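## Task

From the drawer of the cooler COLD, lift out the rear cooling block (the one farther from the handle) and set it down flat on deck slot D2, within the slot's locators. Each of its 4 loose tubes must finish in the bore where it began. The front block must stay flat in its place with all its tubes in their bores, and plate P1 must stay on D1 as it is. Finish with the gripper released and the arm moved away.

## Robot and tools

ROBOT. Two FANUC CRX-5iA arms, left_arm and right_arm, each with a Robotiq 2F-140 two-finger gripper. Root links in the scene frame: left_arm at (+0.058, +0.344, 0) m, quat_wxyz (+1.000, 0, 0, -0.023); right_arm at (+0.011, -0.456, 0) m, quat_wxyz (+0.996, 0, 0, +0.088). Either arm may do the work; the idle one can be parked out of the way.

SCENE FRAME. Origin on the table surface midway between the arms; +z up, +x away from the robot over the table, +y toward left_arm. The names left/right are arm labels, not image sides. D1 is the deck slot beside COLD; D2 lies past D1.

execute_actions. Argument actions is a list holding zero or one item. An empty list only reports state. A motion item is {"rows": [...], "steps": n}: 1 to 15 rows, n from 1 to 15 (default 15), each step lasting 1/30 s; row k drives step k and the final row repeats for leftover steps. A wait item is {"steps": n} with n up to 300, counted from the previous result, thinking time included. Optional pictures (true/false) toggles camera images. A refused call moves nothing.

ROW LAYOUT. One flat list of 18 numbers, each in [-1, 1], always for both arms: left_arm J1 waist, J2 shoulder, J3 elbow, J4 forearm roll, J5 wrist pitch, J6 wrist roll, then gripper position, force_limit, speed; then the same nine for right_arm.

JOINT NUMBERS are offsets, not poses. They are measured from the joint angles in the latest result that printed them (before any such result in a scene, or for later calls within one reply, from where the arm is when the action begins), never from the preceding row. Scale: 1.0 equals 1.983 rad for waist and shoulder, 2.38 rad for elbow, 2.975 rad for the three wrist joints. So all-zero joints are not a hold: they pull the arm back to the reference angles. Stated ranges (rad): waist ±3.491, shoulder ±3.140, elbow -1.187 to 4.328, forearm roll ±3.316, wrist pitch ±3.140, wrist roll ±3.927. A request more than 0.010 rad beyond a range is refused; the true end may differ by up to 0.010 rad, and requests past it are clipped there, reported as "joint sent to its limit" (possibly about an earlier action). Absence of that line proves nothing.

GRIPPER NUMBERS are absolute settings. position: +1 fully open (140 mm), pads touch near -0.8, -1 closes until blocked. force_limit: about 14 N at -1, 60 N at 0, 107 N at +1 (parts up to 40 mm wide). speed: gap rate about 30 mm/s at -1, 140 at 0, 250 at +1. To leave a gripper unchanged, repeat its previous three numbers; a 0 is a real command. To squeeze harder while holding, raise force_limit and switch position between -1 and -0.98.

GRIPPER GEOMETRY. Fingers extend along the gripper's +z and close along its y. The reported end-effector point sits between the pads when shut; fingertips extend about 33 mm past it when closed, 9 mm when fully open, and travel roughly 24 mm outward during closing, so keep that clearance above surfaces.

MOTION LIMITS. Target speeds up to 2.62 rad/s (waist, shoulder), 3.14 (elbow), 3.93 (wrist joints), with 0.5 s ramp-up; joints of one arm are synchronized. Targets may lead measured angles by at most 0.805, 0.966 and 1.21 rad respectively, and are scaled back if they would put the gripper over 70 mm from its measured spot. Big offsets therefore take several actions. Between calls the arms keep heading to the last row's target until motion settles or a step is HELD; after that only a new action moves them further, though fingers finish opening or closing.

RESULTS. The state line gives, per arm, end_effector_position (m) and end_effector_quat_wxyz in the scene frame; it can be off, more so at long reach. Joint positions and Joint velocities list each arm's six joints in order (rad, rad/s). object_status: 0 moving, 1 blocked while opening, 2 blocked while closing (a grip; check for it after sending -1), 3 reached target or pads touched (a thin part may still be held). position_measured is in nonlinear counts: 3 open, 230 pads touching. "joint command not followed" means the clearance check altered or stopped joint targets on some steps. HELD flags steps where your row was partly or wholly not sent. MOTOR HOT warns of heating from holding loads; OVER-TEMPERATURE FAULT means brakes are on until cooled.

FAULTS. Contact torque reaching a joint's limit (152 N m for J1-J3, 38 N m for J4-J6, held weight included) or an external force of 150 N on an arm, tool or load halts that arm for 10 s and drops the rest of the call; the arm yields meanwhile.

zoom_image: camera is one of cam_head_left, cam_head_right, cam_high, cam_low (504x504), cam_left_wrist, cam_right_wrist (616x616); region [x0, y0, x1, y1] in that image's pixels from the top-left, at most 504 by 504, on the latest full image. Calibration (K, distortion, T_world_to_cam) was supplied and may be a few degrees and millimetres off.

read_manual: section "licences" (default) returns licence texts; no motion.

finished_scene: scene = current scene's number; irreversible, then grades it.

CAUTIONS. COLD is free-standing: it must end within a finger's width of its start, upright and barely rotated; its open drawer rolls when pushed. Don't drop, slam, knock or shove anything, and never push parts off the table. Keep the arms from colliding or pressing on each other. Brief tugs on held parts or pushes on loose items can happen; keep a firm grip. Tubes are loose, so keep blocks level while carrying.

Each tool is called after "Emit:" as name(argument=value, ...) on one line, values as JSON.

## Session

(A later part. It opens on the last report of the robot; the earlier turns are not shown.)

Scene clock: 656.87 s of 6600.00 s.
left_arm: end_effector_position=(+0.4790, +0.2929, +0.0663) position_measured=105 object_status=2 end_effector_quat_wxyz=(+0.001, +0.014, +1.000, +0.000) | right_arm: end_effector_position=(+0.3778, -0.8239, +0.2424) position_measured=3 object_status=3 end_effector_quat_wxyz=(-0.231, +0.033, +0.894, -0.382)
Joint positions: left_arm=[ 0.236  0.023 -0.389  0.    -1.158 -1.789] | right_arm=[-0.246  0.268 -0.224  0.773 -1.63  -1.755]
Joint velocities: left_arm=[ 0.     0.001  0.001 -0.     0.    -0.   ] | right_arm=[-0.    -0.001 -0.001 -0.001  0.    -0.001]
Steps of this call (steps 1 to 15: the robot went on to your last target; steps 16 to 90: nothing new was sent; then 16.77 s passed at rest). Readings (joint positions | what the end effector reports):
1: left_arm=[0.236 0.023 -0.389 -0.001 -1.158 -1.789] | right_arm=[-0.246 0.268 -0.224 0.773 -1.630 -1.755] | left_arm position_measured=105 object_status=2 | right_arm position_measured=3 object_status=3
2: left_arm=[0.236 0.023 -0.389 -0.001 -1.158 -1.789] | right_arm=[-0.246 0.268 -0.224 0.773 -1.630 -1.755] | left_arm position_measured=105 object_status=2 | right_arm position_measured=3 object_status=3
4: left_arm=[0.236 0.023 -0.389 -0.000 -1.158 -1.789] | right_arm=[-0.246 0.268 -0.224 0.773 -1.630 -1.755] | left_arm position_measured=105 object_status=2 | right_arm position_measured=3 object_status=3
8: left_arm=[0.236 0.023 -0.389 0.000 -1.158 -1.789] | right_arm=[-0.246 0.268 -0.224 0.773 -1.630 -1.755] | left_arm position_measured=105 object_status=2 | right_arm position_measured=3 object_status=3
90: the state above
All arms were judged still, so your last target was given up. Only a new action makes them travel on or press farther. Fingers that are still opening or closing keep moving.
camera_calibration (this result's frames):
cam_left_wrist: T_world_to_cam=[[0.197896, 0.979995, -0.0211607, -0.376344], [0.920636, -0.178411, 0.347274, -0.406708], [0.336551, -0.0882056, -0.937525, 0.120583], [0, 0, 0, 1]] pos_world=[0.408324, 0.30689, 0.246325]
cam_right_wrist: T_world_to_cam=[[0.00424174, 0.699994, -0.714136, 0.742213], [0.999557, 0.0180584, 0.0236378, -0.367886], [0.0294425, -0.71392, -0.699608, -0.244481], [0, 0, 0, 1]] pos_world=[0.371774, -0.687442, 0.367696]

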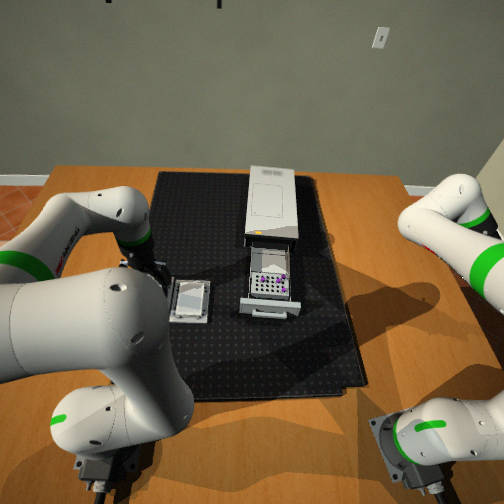

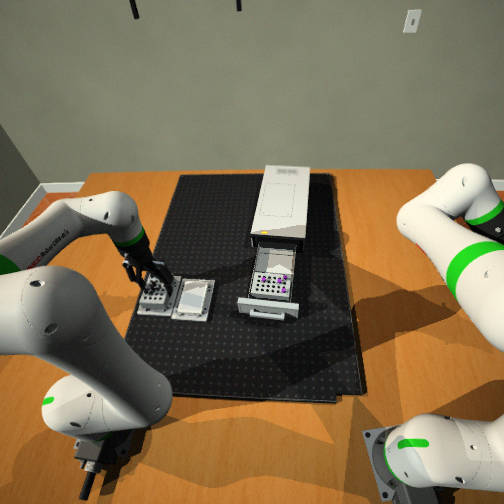

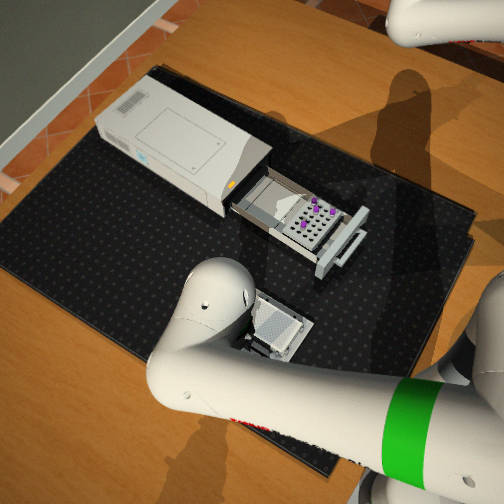

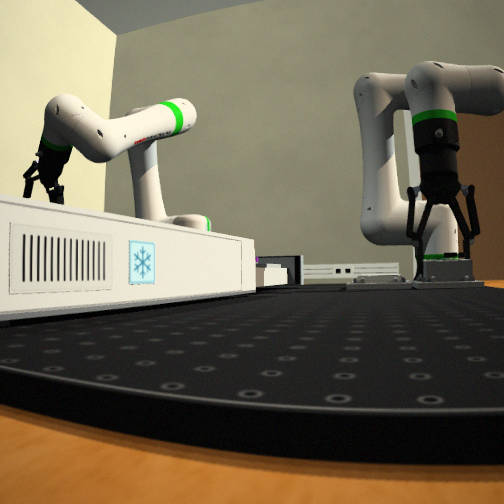

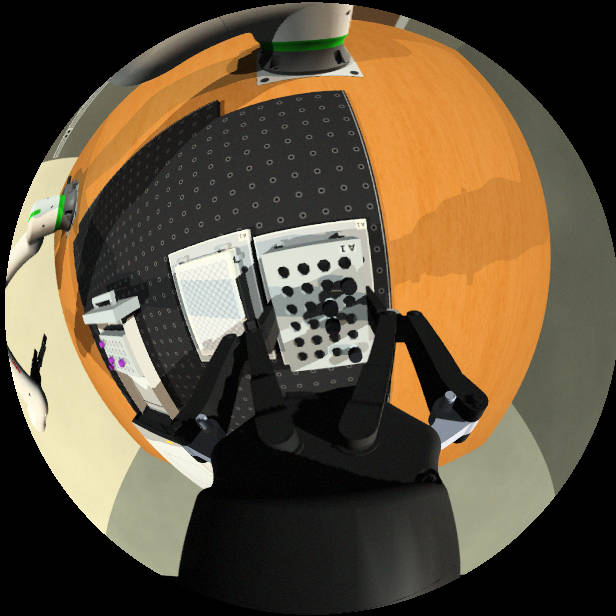

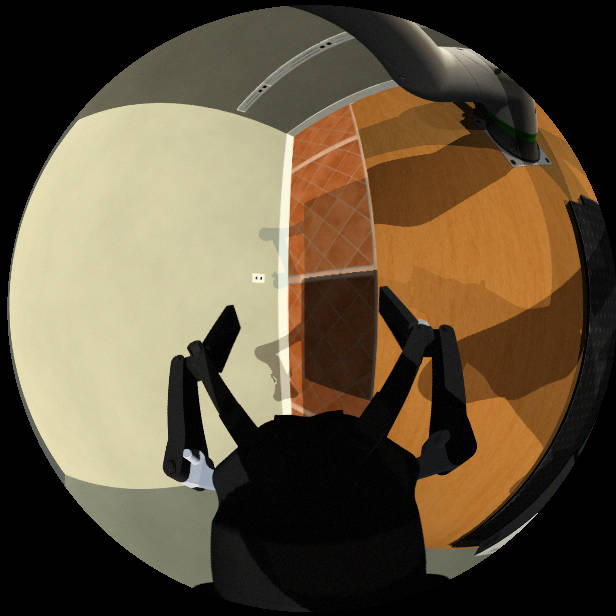

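Emit:
execute_actions(actions=[{"rows": [[0.00003,0.00001,-0.0003,0,0.00025,0,-1,0.8,-0.7,0,0,0,0,0,0,1,0,0],[0.00006,0.00002,-0.0006,0,0.0005,0,-1,0.8,-0.7,0,0,0,0,0,0,1,0,0],[0.00009,0.00003,-0.0009,0,0.00075,0,-1,0.8,-0.7,0,0,0,0,0,0,1,0,0],[0.00012,0.00004,-0.0012,0,0.001,0,-1,0.8,-0.7,0,0,0,0,0,0,1,0,0],[0.00015,0.00005,-0.0015,0,0.00125,-0.0001,-1,0.8,-0.7,0,0,0,0,0,0,1,0,0],[0.00018,0.00006,-0.0018,0,0.0015,-0.0001,-1,0.8,-0.7,0,0,0,0,0,0,1,0,0],[0.0002,0.00007,-0.0021,0,0.00175,-0.0001,-1,0.8,-0.7,0,0,0,0,0,0,1,0,0],[0.00022,0.00007,-0.0024,0,0.002,-0.00015,-1,0.8,-0.7,0,0,0,0,0,0,1,0,0],[0.00024,0.00007,-0.0026,0,0.00213,-0.00016,-1,0.8,-0.7,0,0,0,0,0,0,1,0,0]], "steps": 15}])

Emit:
zoom_image(camera="cam_low", region=[400, 245, 500, 300])

Emit:
zoom_image(camera="cam_left_wrist", region=[240, 205, 390, 290])

Scene clock: 669.90 s of 6600.00 s.
left_arm: end_effector_position=(+0.4780, +0.2930, +0.0639) position_measured=105 object_status=2 end_effector_quat_wxyz=(+0.001, +0.014, +1.000, +0.000) | right_arm: end_effector_position=(+0.3778, -0.8239, +0.2424) position_measured=3 object_status=3 end_effector_quat_wxyz=(-0.231, +0.033, +0.894, -0.382)
Joint positions: left_arm=[ 0.237  0.023 -0.395  0.    -1.152 -1.79 ] | right_arm=[-0.246  0.268 -0.224  0.773 -1.63  -1.755]
Joint velocities: left_arm=[ 0.     0.    -0.001 -0.001  0.001 -0.001] | right_arm=[ 0.     0.001  0.001 -0.001 -0.001  0.   ]
Steps of this call (steps 1 to 90: nothing new was sent; then 9.53 s passed at rest; steps 91 to 105: all 15 steps of this action). Readings (joint positions | what the end effector reports):
91: left_arm=[0.236 0.023 -0.389 0.000 -1.158 -1.789] | right_arm=[-0.246 0.268 -0.224 0.773 -1.630 -1.755] | left_arm position_measured=105 object_status=2 | right_arm position_measured=3 object_status=3
92: left_arm=[0.236 0.023 -0.389 0.000 -1.158 -1.789] | right_arm=[-0.246 0.268 -0.224 0.773 -1.630 -1.755] | left_arm position_measured=105 object_status=2 | right_arm position_measured=3 object_status=3
94: left_arm=[0.236 0.023 -0.389 0.000 -1.157 -1.789] | right_arm=[-0.246 0.268 -0.224 0.773 -1.630 -1.755] | left_arm position_measured=105 object_status=2 | right_arm position_measured=3 object_status=3
98: left_arm=[0.237 0.023 -0.393 0.000 -1.154 -1.790] | right_arm=[-0.246 0.268 -0.224 0.773 -1.630 -1.755] | left_arm position_measured=105 object_status=2 | right_arm position_measured=3 object_status=3
105: the state above
camera_calibration (this result's frames):
cam_left_wrist: T_world_to_cam=[[0.197855, 0.980004, -0.0211208, -0.376203], [0.920575, -0.178368, 0.347458, -0.405005], [0.336743, -0.0881895, -0.937458, 0.118549], [0, 0, 0, 1]] pos_world=[0.40735, 0.306895, 0.243912]
cam_right_wrist: T_world_to_cam=[[0.0042416, 0.699994, -0.714136, 0.742213], [0.999557, 0.0180584, 0.0236376, -0.367886], [0.0294423, -0.71392, -0.699608, -0.244482], [0, 0, 0, 1]] pos_world=[0.371774, -0.687442, 0.367696]

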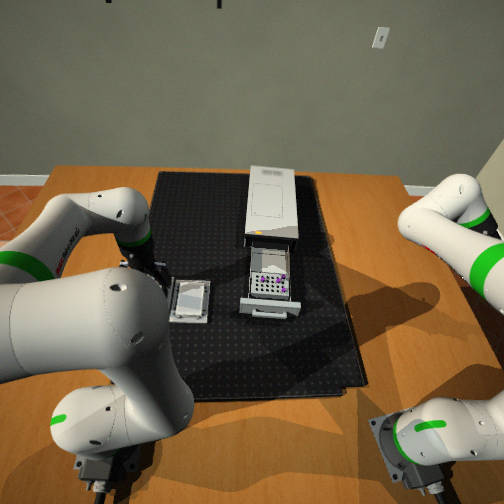

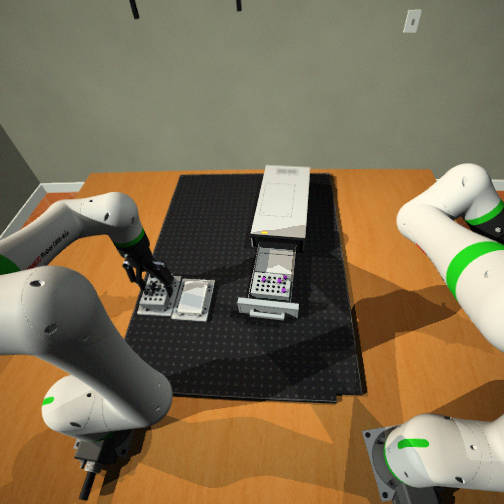

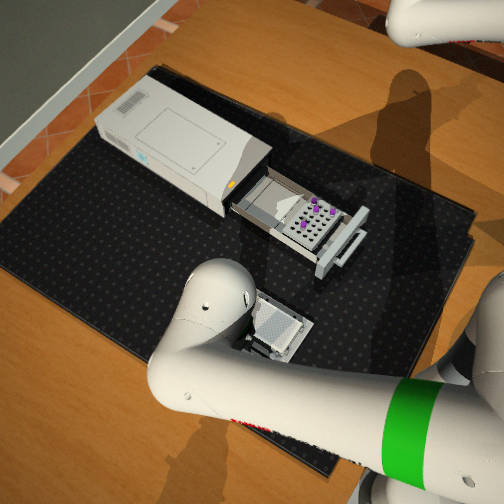

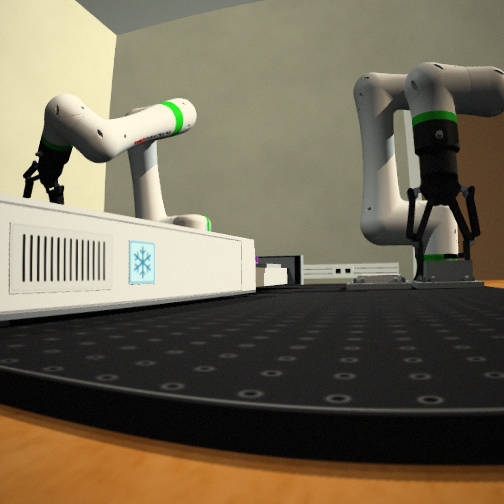

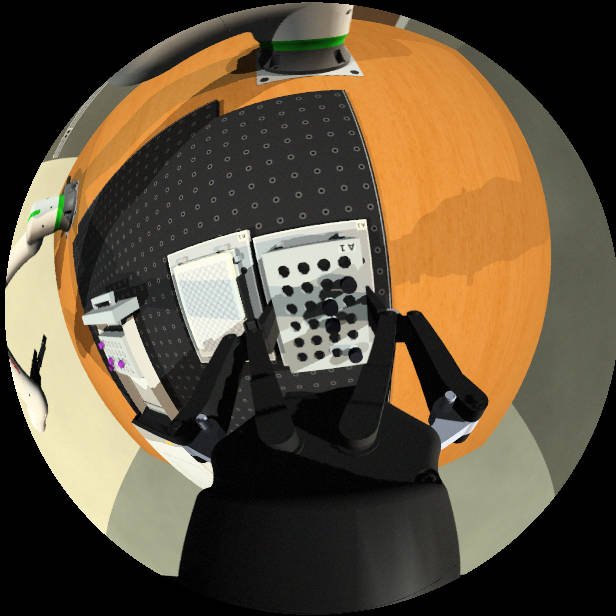

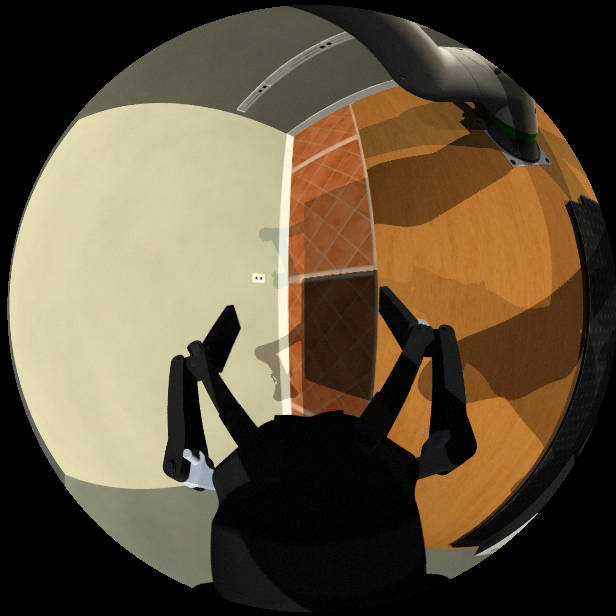

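Region (400, 245, 500, 300) of cam_low's 504x504 image, scaled by 5.040, with more detail than that image has; it fills the top 277 rows of this view, and the rest is white.

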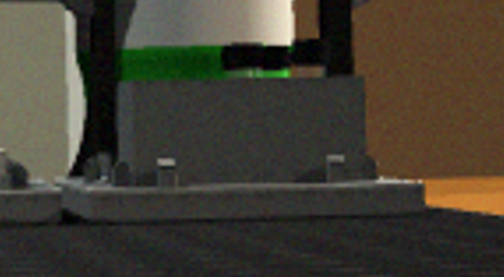

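Region (240, 205, 390, 290) of cam_left_wrist's 616x616 image, scaled by 3.360, with more detail than that image has; it fills the top 286 rows of this view, and the rest is white.

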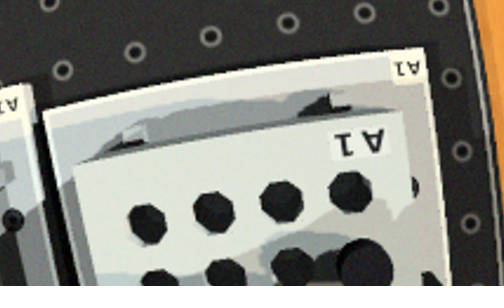

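Emit:
execute_actions(actions=[{"rows": [[0,0.0001,-0.0001,0,0.00015,0,-1,0.8,-0.7,0,0,0,0,0,0,1,0,0],[0,0.0002,-0.0002,0,0.0003,0,-1,0.8,-0.7,0,0,0,0,0,0,1,0,0],[0,0.0003,-0.0003,0,0.00045,0,-1,0.8,-0.7,0,0,0,0,0,0,1,0,0],[0,0.00037,-0.00043,0,0.00059,0,-1,0.8,-0.7,0,0,0,0,0,0,1,0,0],[0,0.00037,-0.00043,0,0.00059,0,-1,0.8,-0.7,0,0,0,0,0,0,1,0,0],[0,0.00037,-0.00043,0,0.00059,0,-1,0.8,-0.7,0,0,0,0,0,0,1,0,0],[0,0.00037,-0.00043,0,0.00059,0,-1,0.8,-0.7,0,0,0,0,0,0,1,0,0],[0,0.00037,-0.00043,0,0.00059,0,0.42,0.8,-0.7,0,0,0,0,0,0,1,0,0]], "steps": 15}], pictures=false)

Emit:
execute_actions(actions=[{"steps": 6}])

Emit:
zoom_image(camera="cam_low", region=[400, 245, 500, 300])

Emit:
zoom_image(camera="cam_left_wrist", region=[240, 205, 390, 290])

Scene clock: 681.27 s of 6600.00 s.
left_arm: end_effector_position=(+0.4780, +0.2929, +0.0630) position_measured=84 object_status=0 end_effector_quat_wxyz=(+0.001, +0.014, +1.000, +0.000) | right_arm: end_effector_position=(+0.3778, -0.8239, +0.2424) position_measured=3 object_status=3 end_effector_quat_wxyz=(-0.231, +0.033, +0.894, -0.382)
Joint positions: left_arm=[ 0.237  0.024 -0.396  0.    -1.15  -1.79 ] | right_arm=[-0.246  0.268 -0.224  0.773 -1.63  -1.755]
Joint velocities: left_arm=[ 0.    -0.002  0.001 -0.    -0.002  0.   ] | right_arm=[ 0.001 -0.    -0.002  0.     0.001 -0.   ]
Steps of this call (steps 1 to 15: the robot went on to your last target; steps 16 to 90: nothing new was sent; then 7.87 s passed at rest; steps 91 to 105: all 15 steps of this action). Readings (joint positions | what the end effector reports):
91: left_arm=[0.237 0.023 -0.395 0.000 -1.152 -1.790] | right_arm=[-0.246 0.268 -0.224 0.773 -1.630 -1.755] | left_arm position_measured=105 object_status=2 | right_arm position_measured=3 object_status=3
92: left_arm=[0.237 0.023 -0.395 0.000 -1.152 -1.790] | right_arm=[-0.246 0.268 -0.224 0.773 -1.630 -1.755] | left_arm position_measured=105 object_status=2 | right_arm position_measured=3 object_status=3
94: left_arm=[0.237 0.023 -0.395 0.000 -1.151 -1.790] | right_arm=[-0.246 0.268 -0.224 0.773 -1.630 -1.755] | left_arm position_measured=105 object_status=2 | right_arm position_measured=3 object_status=3
98: left_arm=[0.237 0.023 -0.396 0.000 -1.150 -1.790] | right_arm=[-0.246 0.268 -0.224 0.773 -1.630 -1.755] | left_arm position_measured=105 object_status=0 | right_arm position_measured=3 object_status=3
105: the state above

Scene clock: 681.47 s of 6600.00 s.
left_arm: end_effector_position=(+0.4779, +0.2929, +0.0631) position_measured=76 object_status=0 end_effector_quat_wxyz=(+0.001, +0.014, +1.000, +0.000) | right_arm: end_effector_position=(+0.3778, -0.8239, +0.2424) position_measured=3 object_status=3 end_effector_quat_wxyz=(-0.231, +0.033, +0.894, -0.382)
Joint positions: left_arm=[ 0.237  0.024 -0.396  0.    -1.15  -1.79 ] | right_arm=[-0.246  0.268 -0.224  0.773 -1.63  -1.755]
Joint velocities: left_arm=[-0.    -0.001 -0.002 -0.    -0.    -0.   ] | right_arm=[-0.    -0.     0.002 -0.    -0.001 -0.   ]
Steps of this call (steps 1 to 6: the robot went on to your last target). Readings (joint positions | what the end effector reports):
1: left_arm=[0.237 0.024 -0.396 0.000 -1.150 -1.790] | right_arm=[-0.246 0.268 -0.224 0.773 -1.630 -1.755] | left_arm position_measured=81 object_status=0 | right_arm position_measured=3 object_status=3
2: left_arm=[0.237 0.024 -0.396 0.000 -1.150 -1.790] | right_arm=[-0.246 0.268 -0.224 0.773 -1.630 -1.755] | left_arm position_measured=78 object_status=0 | right_arm position_measured=3 object_status=3
4: left_arm=[0.237 0.024 -0.396 0.000 -1.150 -1.790] | right_arm=[-0.246 0.268 -0.224 0.773 -1.630 -1.755] | left_arm position_measured=76 object_status=0 | right_arm position_measured=3 object_status=3
6: the state above
camera_calibration (this result's frames):
cam_left_wrist: T_world_to_cam=[[0.197973, 0.979978, -0.0211916, -0.3762], [0.920649, -0.17848, 0.347203, -0.404581], [0.336469, -0.0882468, -0.937551, 0.117979], [0, 0, 0, 1]] pos_world=[0.407259, 0.30687, 0.243111]
cam_right_wrist: T_world_to_cam=[[0.00424196, 0.699994, -0.714136, 0.742213], [0.999557, 0.0180581, 0.0236379, -0.367887], [0.0294423, -0.71392, -0.699608, -0.244482], [0, 0, 0, 1]] pos_world=[0.371774, -0.687442, 0.367696]

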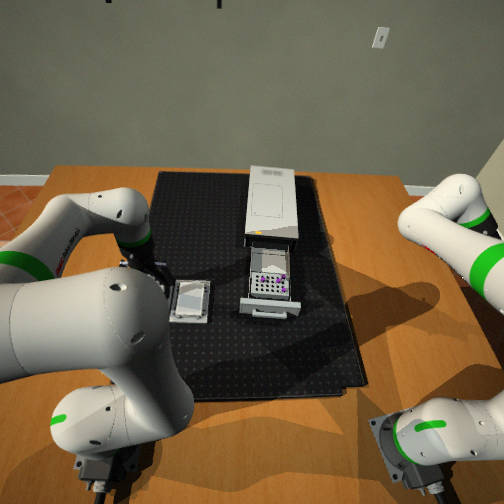

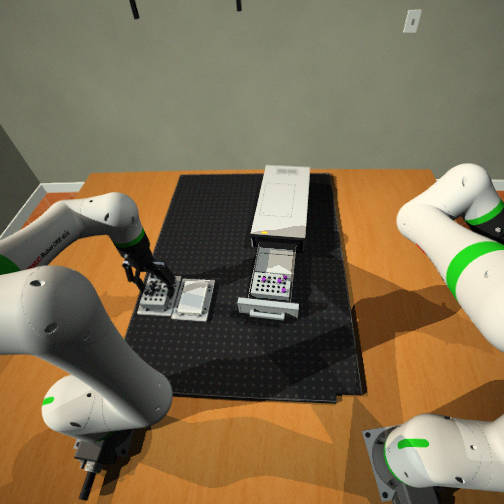

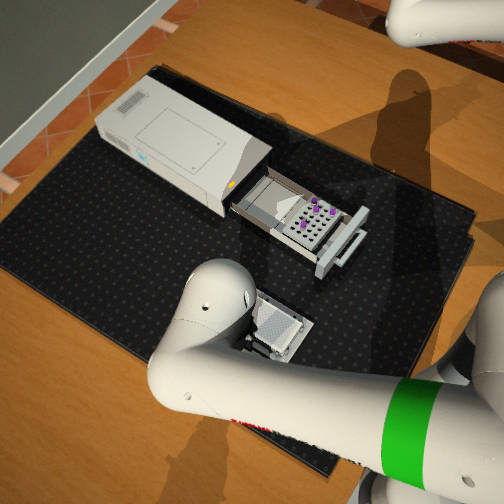

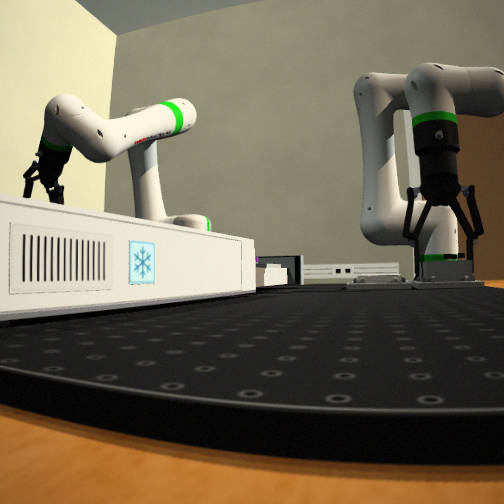

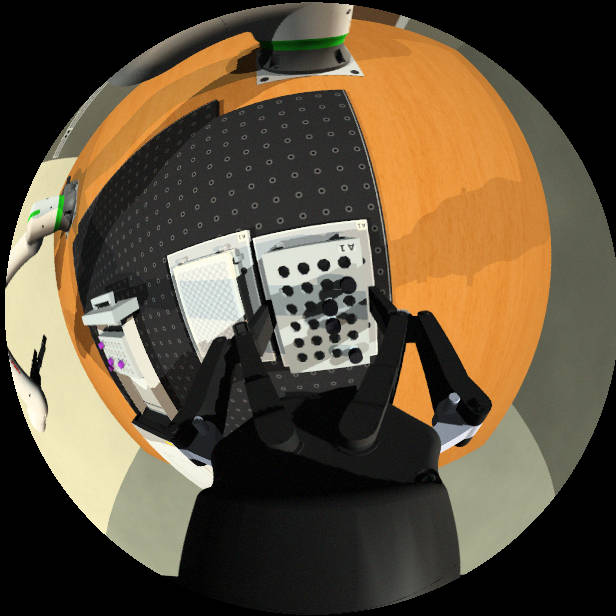

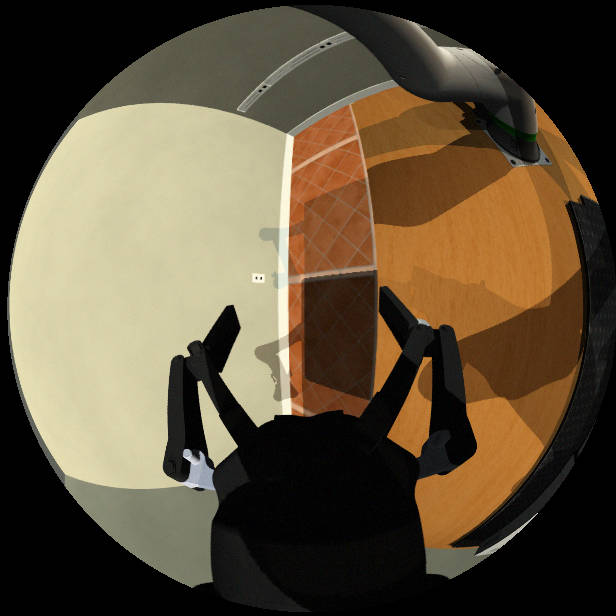

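Region (400, 245, 500, 300) of cam_low's 504x504 image, scaled by 5.040, with more detail than that image has; it fills the top 277 rows of this view, and the rest is white.

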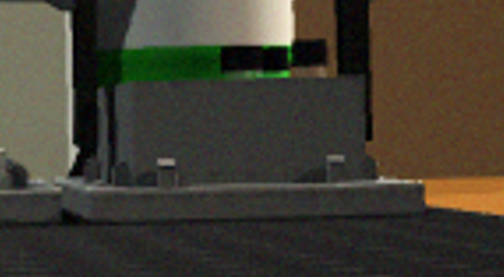

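Region (240, 205, 390, 290) of cam_left_wrist's 616x616 image, scaled by 3.360, with more detail than that image has; it fills the top 286 rows of this view, and the rest is white.

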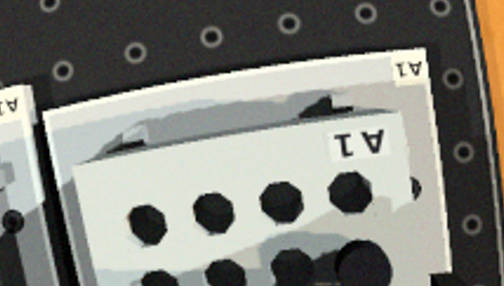

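Emit:
execute_actions(actions=[{"rows": [[0,-0.0003,0.0006,0,-0.0007,0,0.42,0.8,-0.7,0,0,0,0,0,0,1,0,0],[0,-0.0012,0.0024,0,-0.0027,0,0.42,0.8,-0.7,0,0,0,0,0,0,1,0,0],[0,-0.0028,0.0054,0,-0.0062,0,0.42,0.8,-0.7,0,0,0,0,0,0,1,0,0],[0,-0.005,0.0096,0,-0.011,0,0.42,0.8,-0.7,0,0,0,0,0,0,1,0,0],[0,-0.008,0.015,0,-0.0173,0,0.42,0.8,-0.7,0,0,0,0,0,0,1,0,0],[0,-0.0113,0.0216,0,-0.0248,0,0.42,0.8,-0.7,0,0,0,0,0,0,1,0,0],[0,-0.015,0.029,0,-0.0332,0,0.42,0.8,-0.7,0,0,0,0,0,0,1,0,0],[0,-0.019,0.0375,0,-0.0427,0,0.42,0.8,-0.7,0,0,0,0,0,0,1,0,0],[0,-0.023,0.0465,0,-0.0525,0,0.42,0.8,-0.7,0,0,0,0,0,0,1,0,0],[0,-0.027,0.056,0,-0.0628,0,0.42,0.8,-0.7,0,0,0,0,0,0,1,0,0],[0.002,-0.0305,0.0655,0,-0.0727,0,0.42,0.8,-0.7,0,0,0,0,0,0,1,0,0],[0.006,-0.0337,0.075,0,-0.0825,0,0.42,0.8,-0.7,0,0,0,0,0,0,1,0,0],[0.012,-0.0366,0.084,0,-0.0916,0,0.42,0.8,-0.7,0,0,0,0,0,0,1,0,0],[0.02,-0.039,0.0925,0,-0.1,0,0.42,0.8,-0.7,0,0,0,0,0,0,1,0,0],[0.03,-0.041,0.1,0,-0.1073,0,0.42,0.8,-0.7,0,0,0,0,0,0,1,0,0]], "steps": 15}], pictures=false)

Emit:
execute_actions(actions=[{"rows": [[0.036,-0.009,0.031,0,-0.031,0,0.42,0.8,-0.7,0,0,0,0,0,0,1,0,0],[0.05,-0.0103,0.036,0,-0.036,0,0.42,0.8,-0.7,0,0,0,0,0,0,1,0,0],[0.066,-0.0112,0.04,0,-0.0395,0,0.42,0.8,-0.7,0,0,0,0,0,0,1,0,0],[0.084,-0.0118,0.043,0,-0.0423,0,0.42,0.8,-0.7,0,0,0,0,0,0,1,0,0],[0.104,-0.012,0.045,0,-0.044,0,0.42,0.8,-0.7,0,0,0,0,0,0,1,0,0],[0.125,-0.012,0.046,0,-0.0448,0,0.42,0.8,-0.7,0,0,0,0,0,0,1,0,0],[0.146,-0.012,0.046,0,-0.0448,0,0.42,0.8,-0.7,0,0,0,0,0,0,1,0,0],[0.166,-0.012,0.046,0,-0.0448,0,0.42,0.8,-0.7,0,0,0,0,0,0,1,0,0],[0.185,-0.012,0.046,0,-0.0448,0,0.42,0.8,-0.7,0,0,0,0,0,0,1,0,0],[0.202,-0.012,0.046,0,-0.0448,0,0.42,0.8,-0.7,0,0,0,0,0,0,1,0,0],[0.217,-0.012,0.046,0,-0.0448,0,0.42,0.8,-0.7,0,0,0,0,0,0,1,0,0],[0.23,-0.012,0.046,0,-0.0448,0,0.42,0.8,-0.7,0,0,0,0,0,0,1,0,0],[0.24,-0.012,0.046,0,-0.0448,0,0.42,0.8,-0.7,0,0,0,0,0,0,1,0,0],[0.247,-0.012,0.046,0,-0.0448,0,0.42,0.8,-0.7,0,0,0,0,0,0,1,0,0],[0.25,-0.012,0.046,0,-0.0448,0,0.42,0.8,-0.7,0,0,0,0,0,0,1,0,0]], "steps": 15}], pictures=false)

Emit:
execute_actions(actions=[{"steps": 8}])

Scene clock: 727.47 s of 6600.00 s.
left_arm: end_effector_position=(+0.4822, +0.2961, +0.1508) position_measured=76 object_status=3 end_effector_quat_wxyz=(+0.001, +0.011, +1.000, +0.000) | right_arm: end_effector_position=(+0.3778, -0.8239, +0.2424) position_measured=3 object_status=3 end_effector_quat_wxyz=(-0.231, +0.033, +0.894, -0.382)
Joint positions: left_arm=[ 0.243 -0.036 -0.24   0.    -1.365 -1.79 ] | right_arm=[-0.246  0.268 -0.224  0.773 -1.63  -1.755]
Joint velocities: left_arm=[ 0.149 -0.183  0.612 -0.    -0.788  0.001] | right_arm=[-0.    -0.001 -0.001 -0.     0.    -0.   ]
Steps of this call (steps 1 to 15: the robot went on to your last target; steps 16 to 90: nothing new was sent; then 42.50 s passed at rest; steps 91 to 105: all 15 steps of this action). Readings (joint positions | what the end effector reports):
91: left_arm=[0.237 0.024 -0.396 0.000 -1.150 -1.790] | right_arm=[-0.246 0.268 -0.224 0.773 -1.630 -1.755] | left_arm position_measured=76 object_status=3 | right_arm position_measured=3 object_status=3
92: left_arm=[0.237 0.023 -0.396 0.000 -1.151 -1.790] | right_arm=[-0.246 0.268 -0.224 0.773 -1.630 -1.755] | left_arm position_measured=76 object_status=3 | right_arm position_measured=3 object_status=3
94: left_arm=[0.237 0.022 -0.391 0.000 -1.157 -1.790] | right_arm=[-0.246 0.268 -0.224 0.773 -1.630 -1.755] | left_arm position_measured=76 object_status=3 | right_arm position_measured=3 object_status=3
98: left_arm=[0.237 0.008 -0.361 0.000 -1.201 -1.790] | right_arm=[-0.246 0.268 -0.224 0.773 -1.630 -1.755] | left_arm position_measured=76 object_status=3 | right_arm position_measured=3 object_status=3
105: the state above

Scene clock: 727.97 s of 6600.00 s.
left_arm: end_effector_position=(+0.4716, +0.4425, +0.2059) position_measured=76 object_status=3 end_effector_quat_wxyz=(+0.001, -0.162, +0.987, +0.000) | right_arm: end_effector_position=(+0.3778, -0.8239, +0.2424) position_measured=3 object_status=3 end_effector_quat_wxyz=(-0.231, +0.033, +0.894, -0.382)
Joint positions: left_arm=[ 0.59  -0.059 -0.133  0.    -1.495 -1.79 ] | right_arm=[-0.246  0.268 -0.224  0.773 -1.63  -1.755]
Joint velocities: left_arm=[ 0.821 -0.001  0.015 -0.    -0.015  0.   ] | right_arm=[-0.     0.001  0.001 -0.     0.001  0.   ]
Steps of this call (steps 1 to 15: all 15 steps of this action). Readings (joint positions | what the end effector reports):
1: left_arm=[0.250 -0.042 -0.220 0.000 -1.392 -1.790] | right_arm=[-0.246 0.268 -0.224 0.773 -1.630 -1.755] | left_arm position_measured=76 object_status=3 | right_arm position_measured=3 object_status=3
2: left_arm=[0.262 -0.047 -0.201 0.000 -1.415 -1.790] | right_arm=[-0.246 0.268 -0.224 0.773 -1.630 -1.755] | left_arm position_measured=76 object_status=3 | right_arm position_measured=3 object_status=3
4: left_arm=[0.298 -0.053 -0.176 0.000 -1.446 -1.790] | right_arm=[-0.246 0.268 -0.224 0.773 -1.630 -1.755] | left_arm position_measured=76 object_status=3 | right_arm position_measured=3 object_status=3
8: left_arm=[0.396 -0.057 -0.147 0.000 -1.480 -1.790] | right_arm=[-0.246 0.268 -0.224 0.773 -1.630 -1.755] | left_arm position_measured=76 object_status=3 | right_arm position_measured=3 object_status=3
15: the state above

Scene clock: 728.23 s of 6600.00 s.
left_arm: end_effector_position=(+0.4527, +0.5019, +0.2071) position_measured=76 object_status=3 end_effector_quat_wxyz=(+0.001, -0.234, +0.972, +0.000) | right_arm: end_effector_position=(+0.3778, -0.8239, +0.2424) position_measured=3 object_status=3 end_effector_quat_wxyz=(-0.231, +0.033, +0.894, -0.382)
Joint positions: left_arm=[ 0.737 -0.059 -0.131  0.    -1.498 -1.79 ] | right_arm=[-0.246  0.268 -0.224  0.773 -1.63  -1.755]
Joint velocities: left_arm=[ 0.054 -0.001  0.001  0.    -0.002 -0.   ] | right_arm=[ 0.001  0.     0.002  0.    -0.001  0.001]
Steps of this call (steps 1 to 8: the robot went on to your last target). Readings (joint positions | what the end effector reports):
1: left_arm=[0.618 -0.059 -0.133 0.000 -1.496 -1.790] | right_arm=[-0.246 0.268 -0.224 0.773 -1.630 -1.755] | left_arm position_measured=76 object_status=3 | right_arm position_measured=3 object_status=3
2: left_arm=[0.645 -0.059 -0.132 0.000 -1.496 -1.790] | right_arm=[-0.246 0.268 -0.224 0.773 -1.630 -1.755] | left_arm position_measured=76 object_status=3 | right_arm position_measured=3 object_status=3
4: left_arm=[0.693 -0.059 -0.132 0.000 -1.497 -1.790] | right_arm=[-0.246 0.268 -0.224 0.773 -1.630 -1.755] | left_arm position_measured=76 object_status=3 | right_arm position_measured=3 object_status=3
8: the state above
camera_calibration (this result's frames):
cam_left_wrist: T_world_to_cam=[[-0.295999, 0.954952, -0.021251, -0.336803], [0.893485, 0.284677, 0.347337, -0.614311], [0.33774, 0.0838241, -0.937499, 0.192961], [0, 0, 0, 1]] pos_world=[0.384014, 0.480336, 0.387116]
cam_right_wrist: T_world_to_cam=[[0.00424165, 0.699994, -0.714136, 0.742213], [0.999557, 0.0180586, 0.0236379, -0.367886], [0.0294427, -0.71392, -0.699608, -0.244481], [0, 0, 0, 1]] pos_world=[0.371774, -0.687442, 0.367696]

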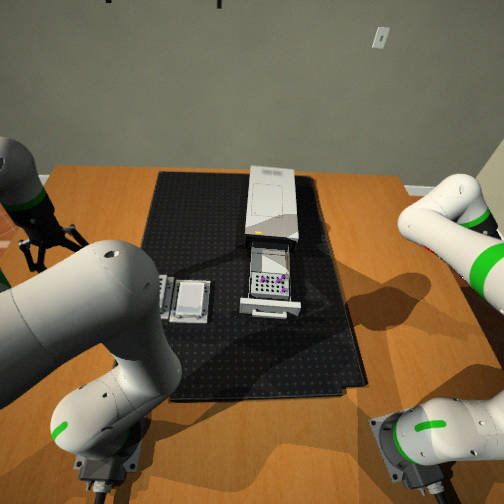

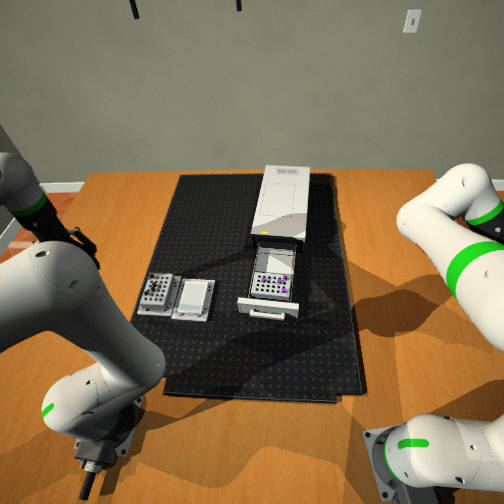

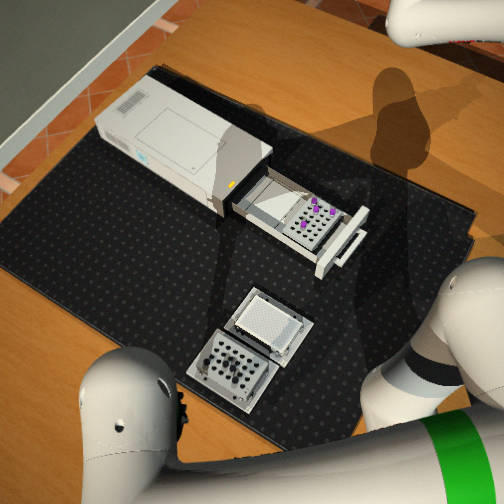

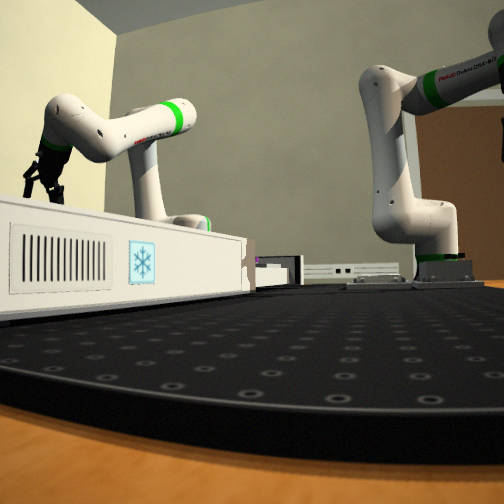

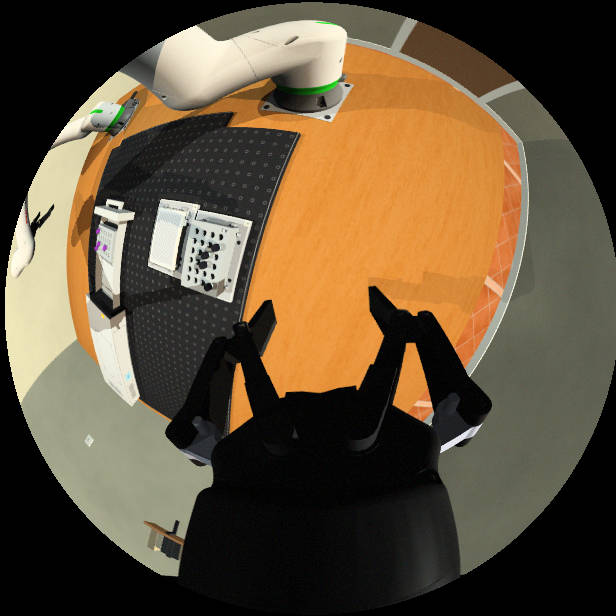

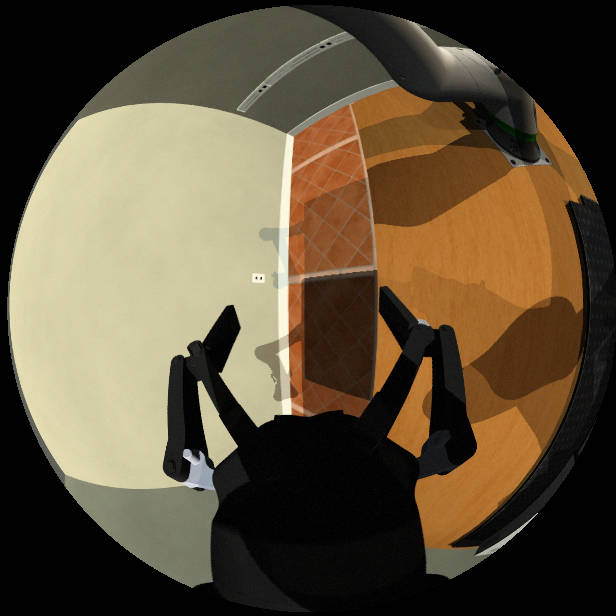

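Emit:
zoom_image(camera="cam_high", region=[180, 280, 320, 420])

Emit:
zoom_image(camera="cam_low", region=[400, 245, 500, 300])

Emit:
zoom_image(camera="cam_left_wrist", region=[170, 200, 270, 310])

Emit:
zoom_image(camera="cam_head_right", region=[130, 265, 220, 325])

Region (180, 280, 320, 420) of cam_high's 504x504 image, scaled by 3.600, with more detail than that image has.

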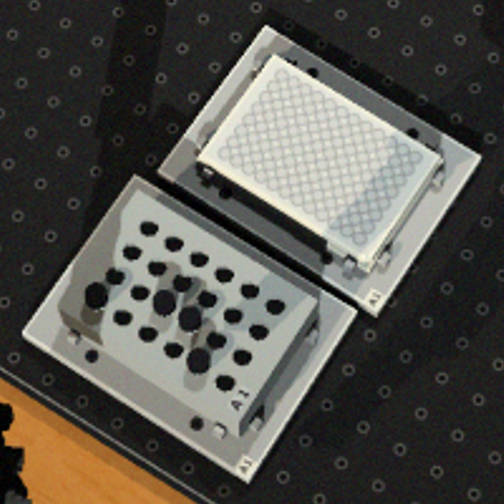

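Region (400, 245, 500, 300) of cam_low's 504x504 image, scaled by 5.040, with more detail than that image has; it fills the top 277 rows of this view, and the rest is white.

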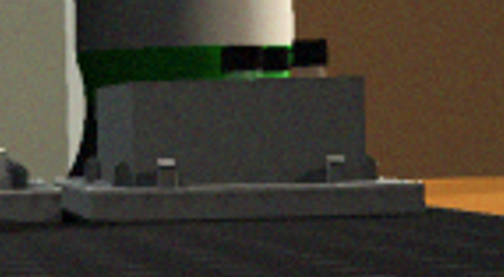

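Region (170, 200, 270, 310) of cam_left_wrist's 616x616 image, scaled by 4.582, with more detail than that image has; it fills the left 458 columns of this view, and the rest is white.

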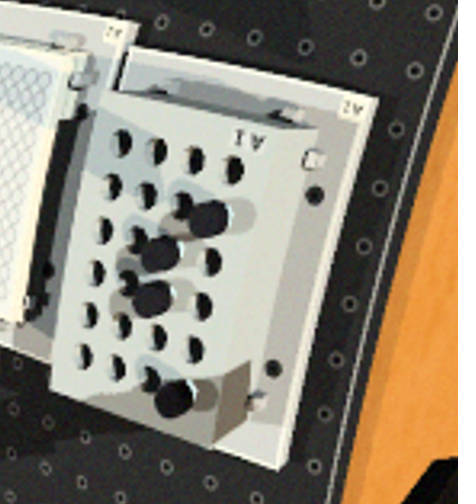

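Region (130, 265, 220, 325) of cam_head_right's 504x504 image, scaled by 5.600, with more detail than that image has.

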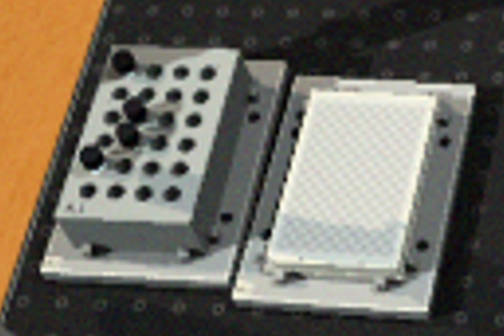

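Emit:
zoom_image(camera="cam_high", region=[220, 150, 380, 290])

Emit:
zoom_image(camera="cam_low", region=[410, 255, 450, 295])

Region (220, 150, 380, 290) of cam_high's 504x504 image, scaled by 3.150, with more detail than that image has; it fills the top 441 rows of this view, and the rest is white.

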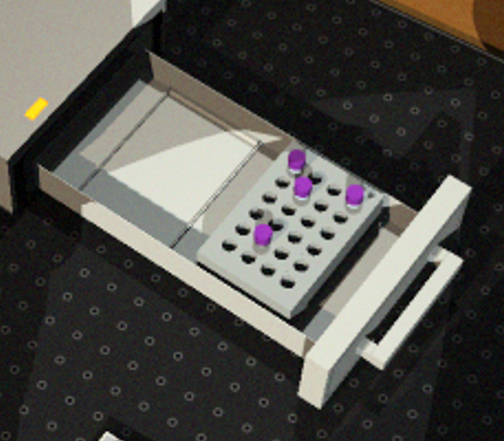

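Region (410, 255, 450, 295) of cam_low's 504x504 image, scaled by 12.600, with more detail than that image has.

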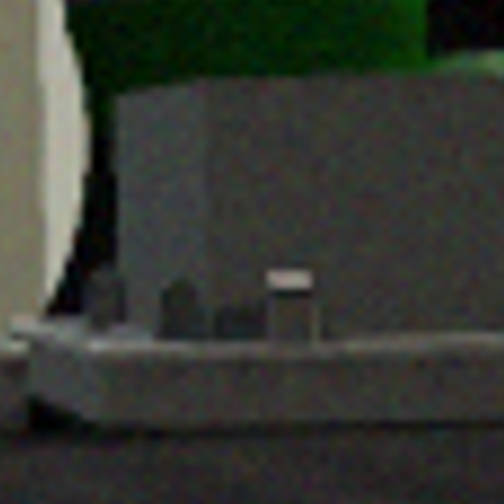

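Emit:
finished_scene(scene=1)

The scene is finished: the task was done.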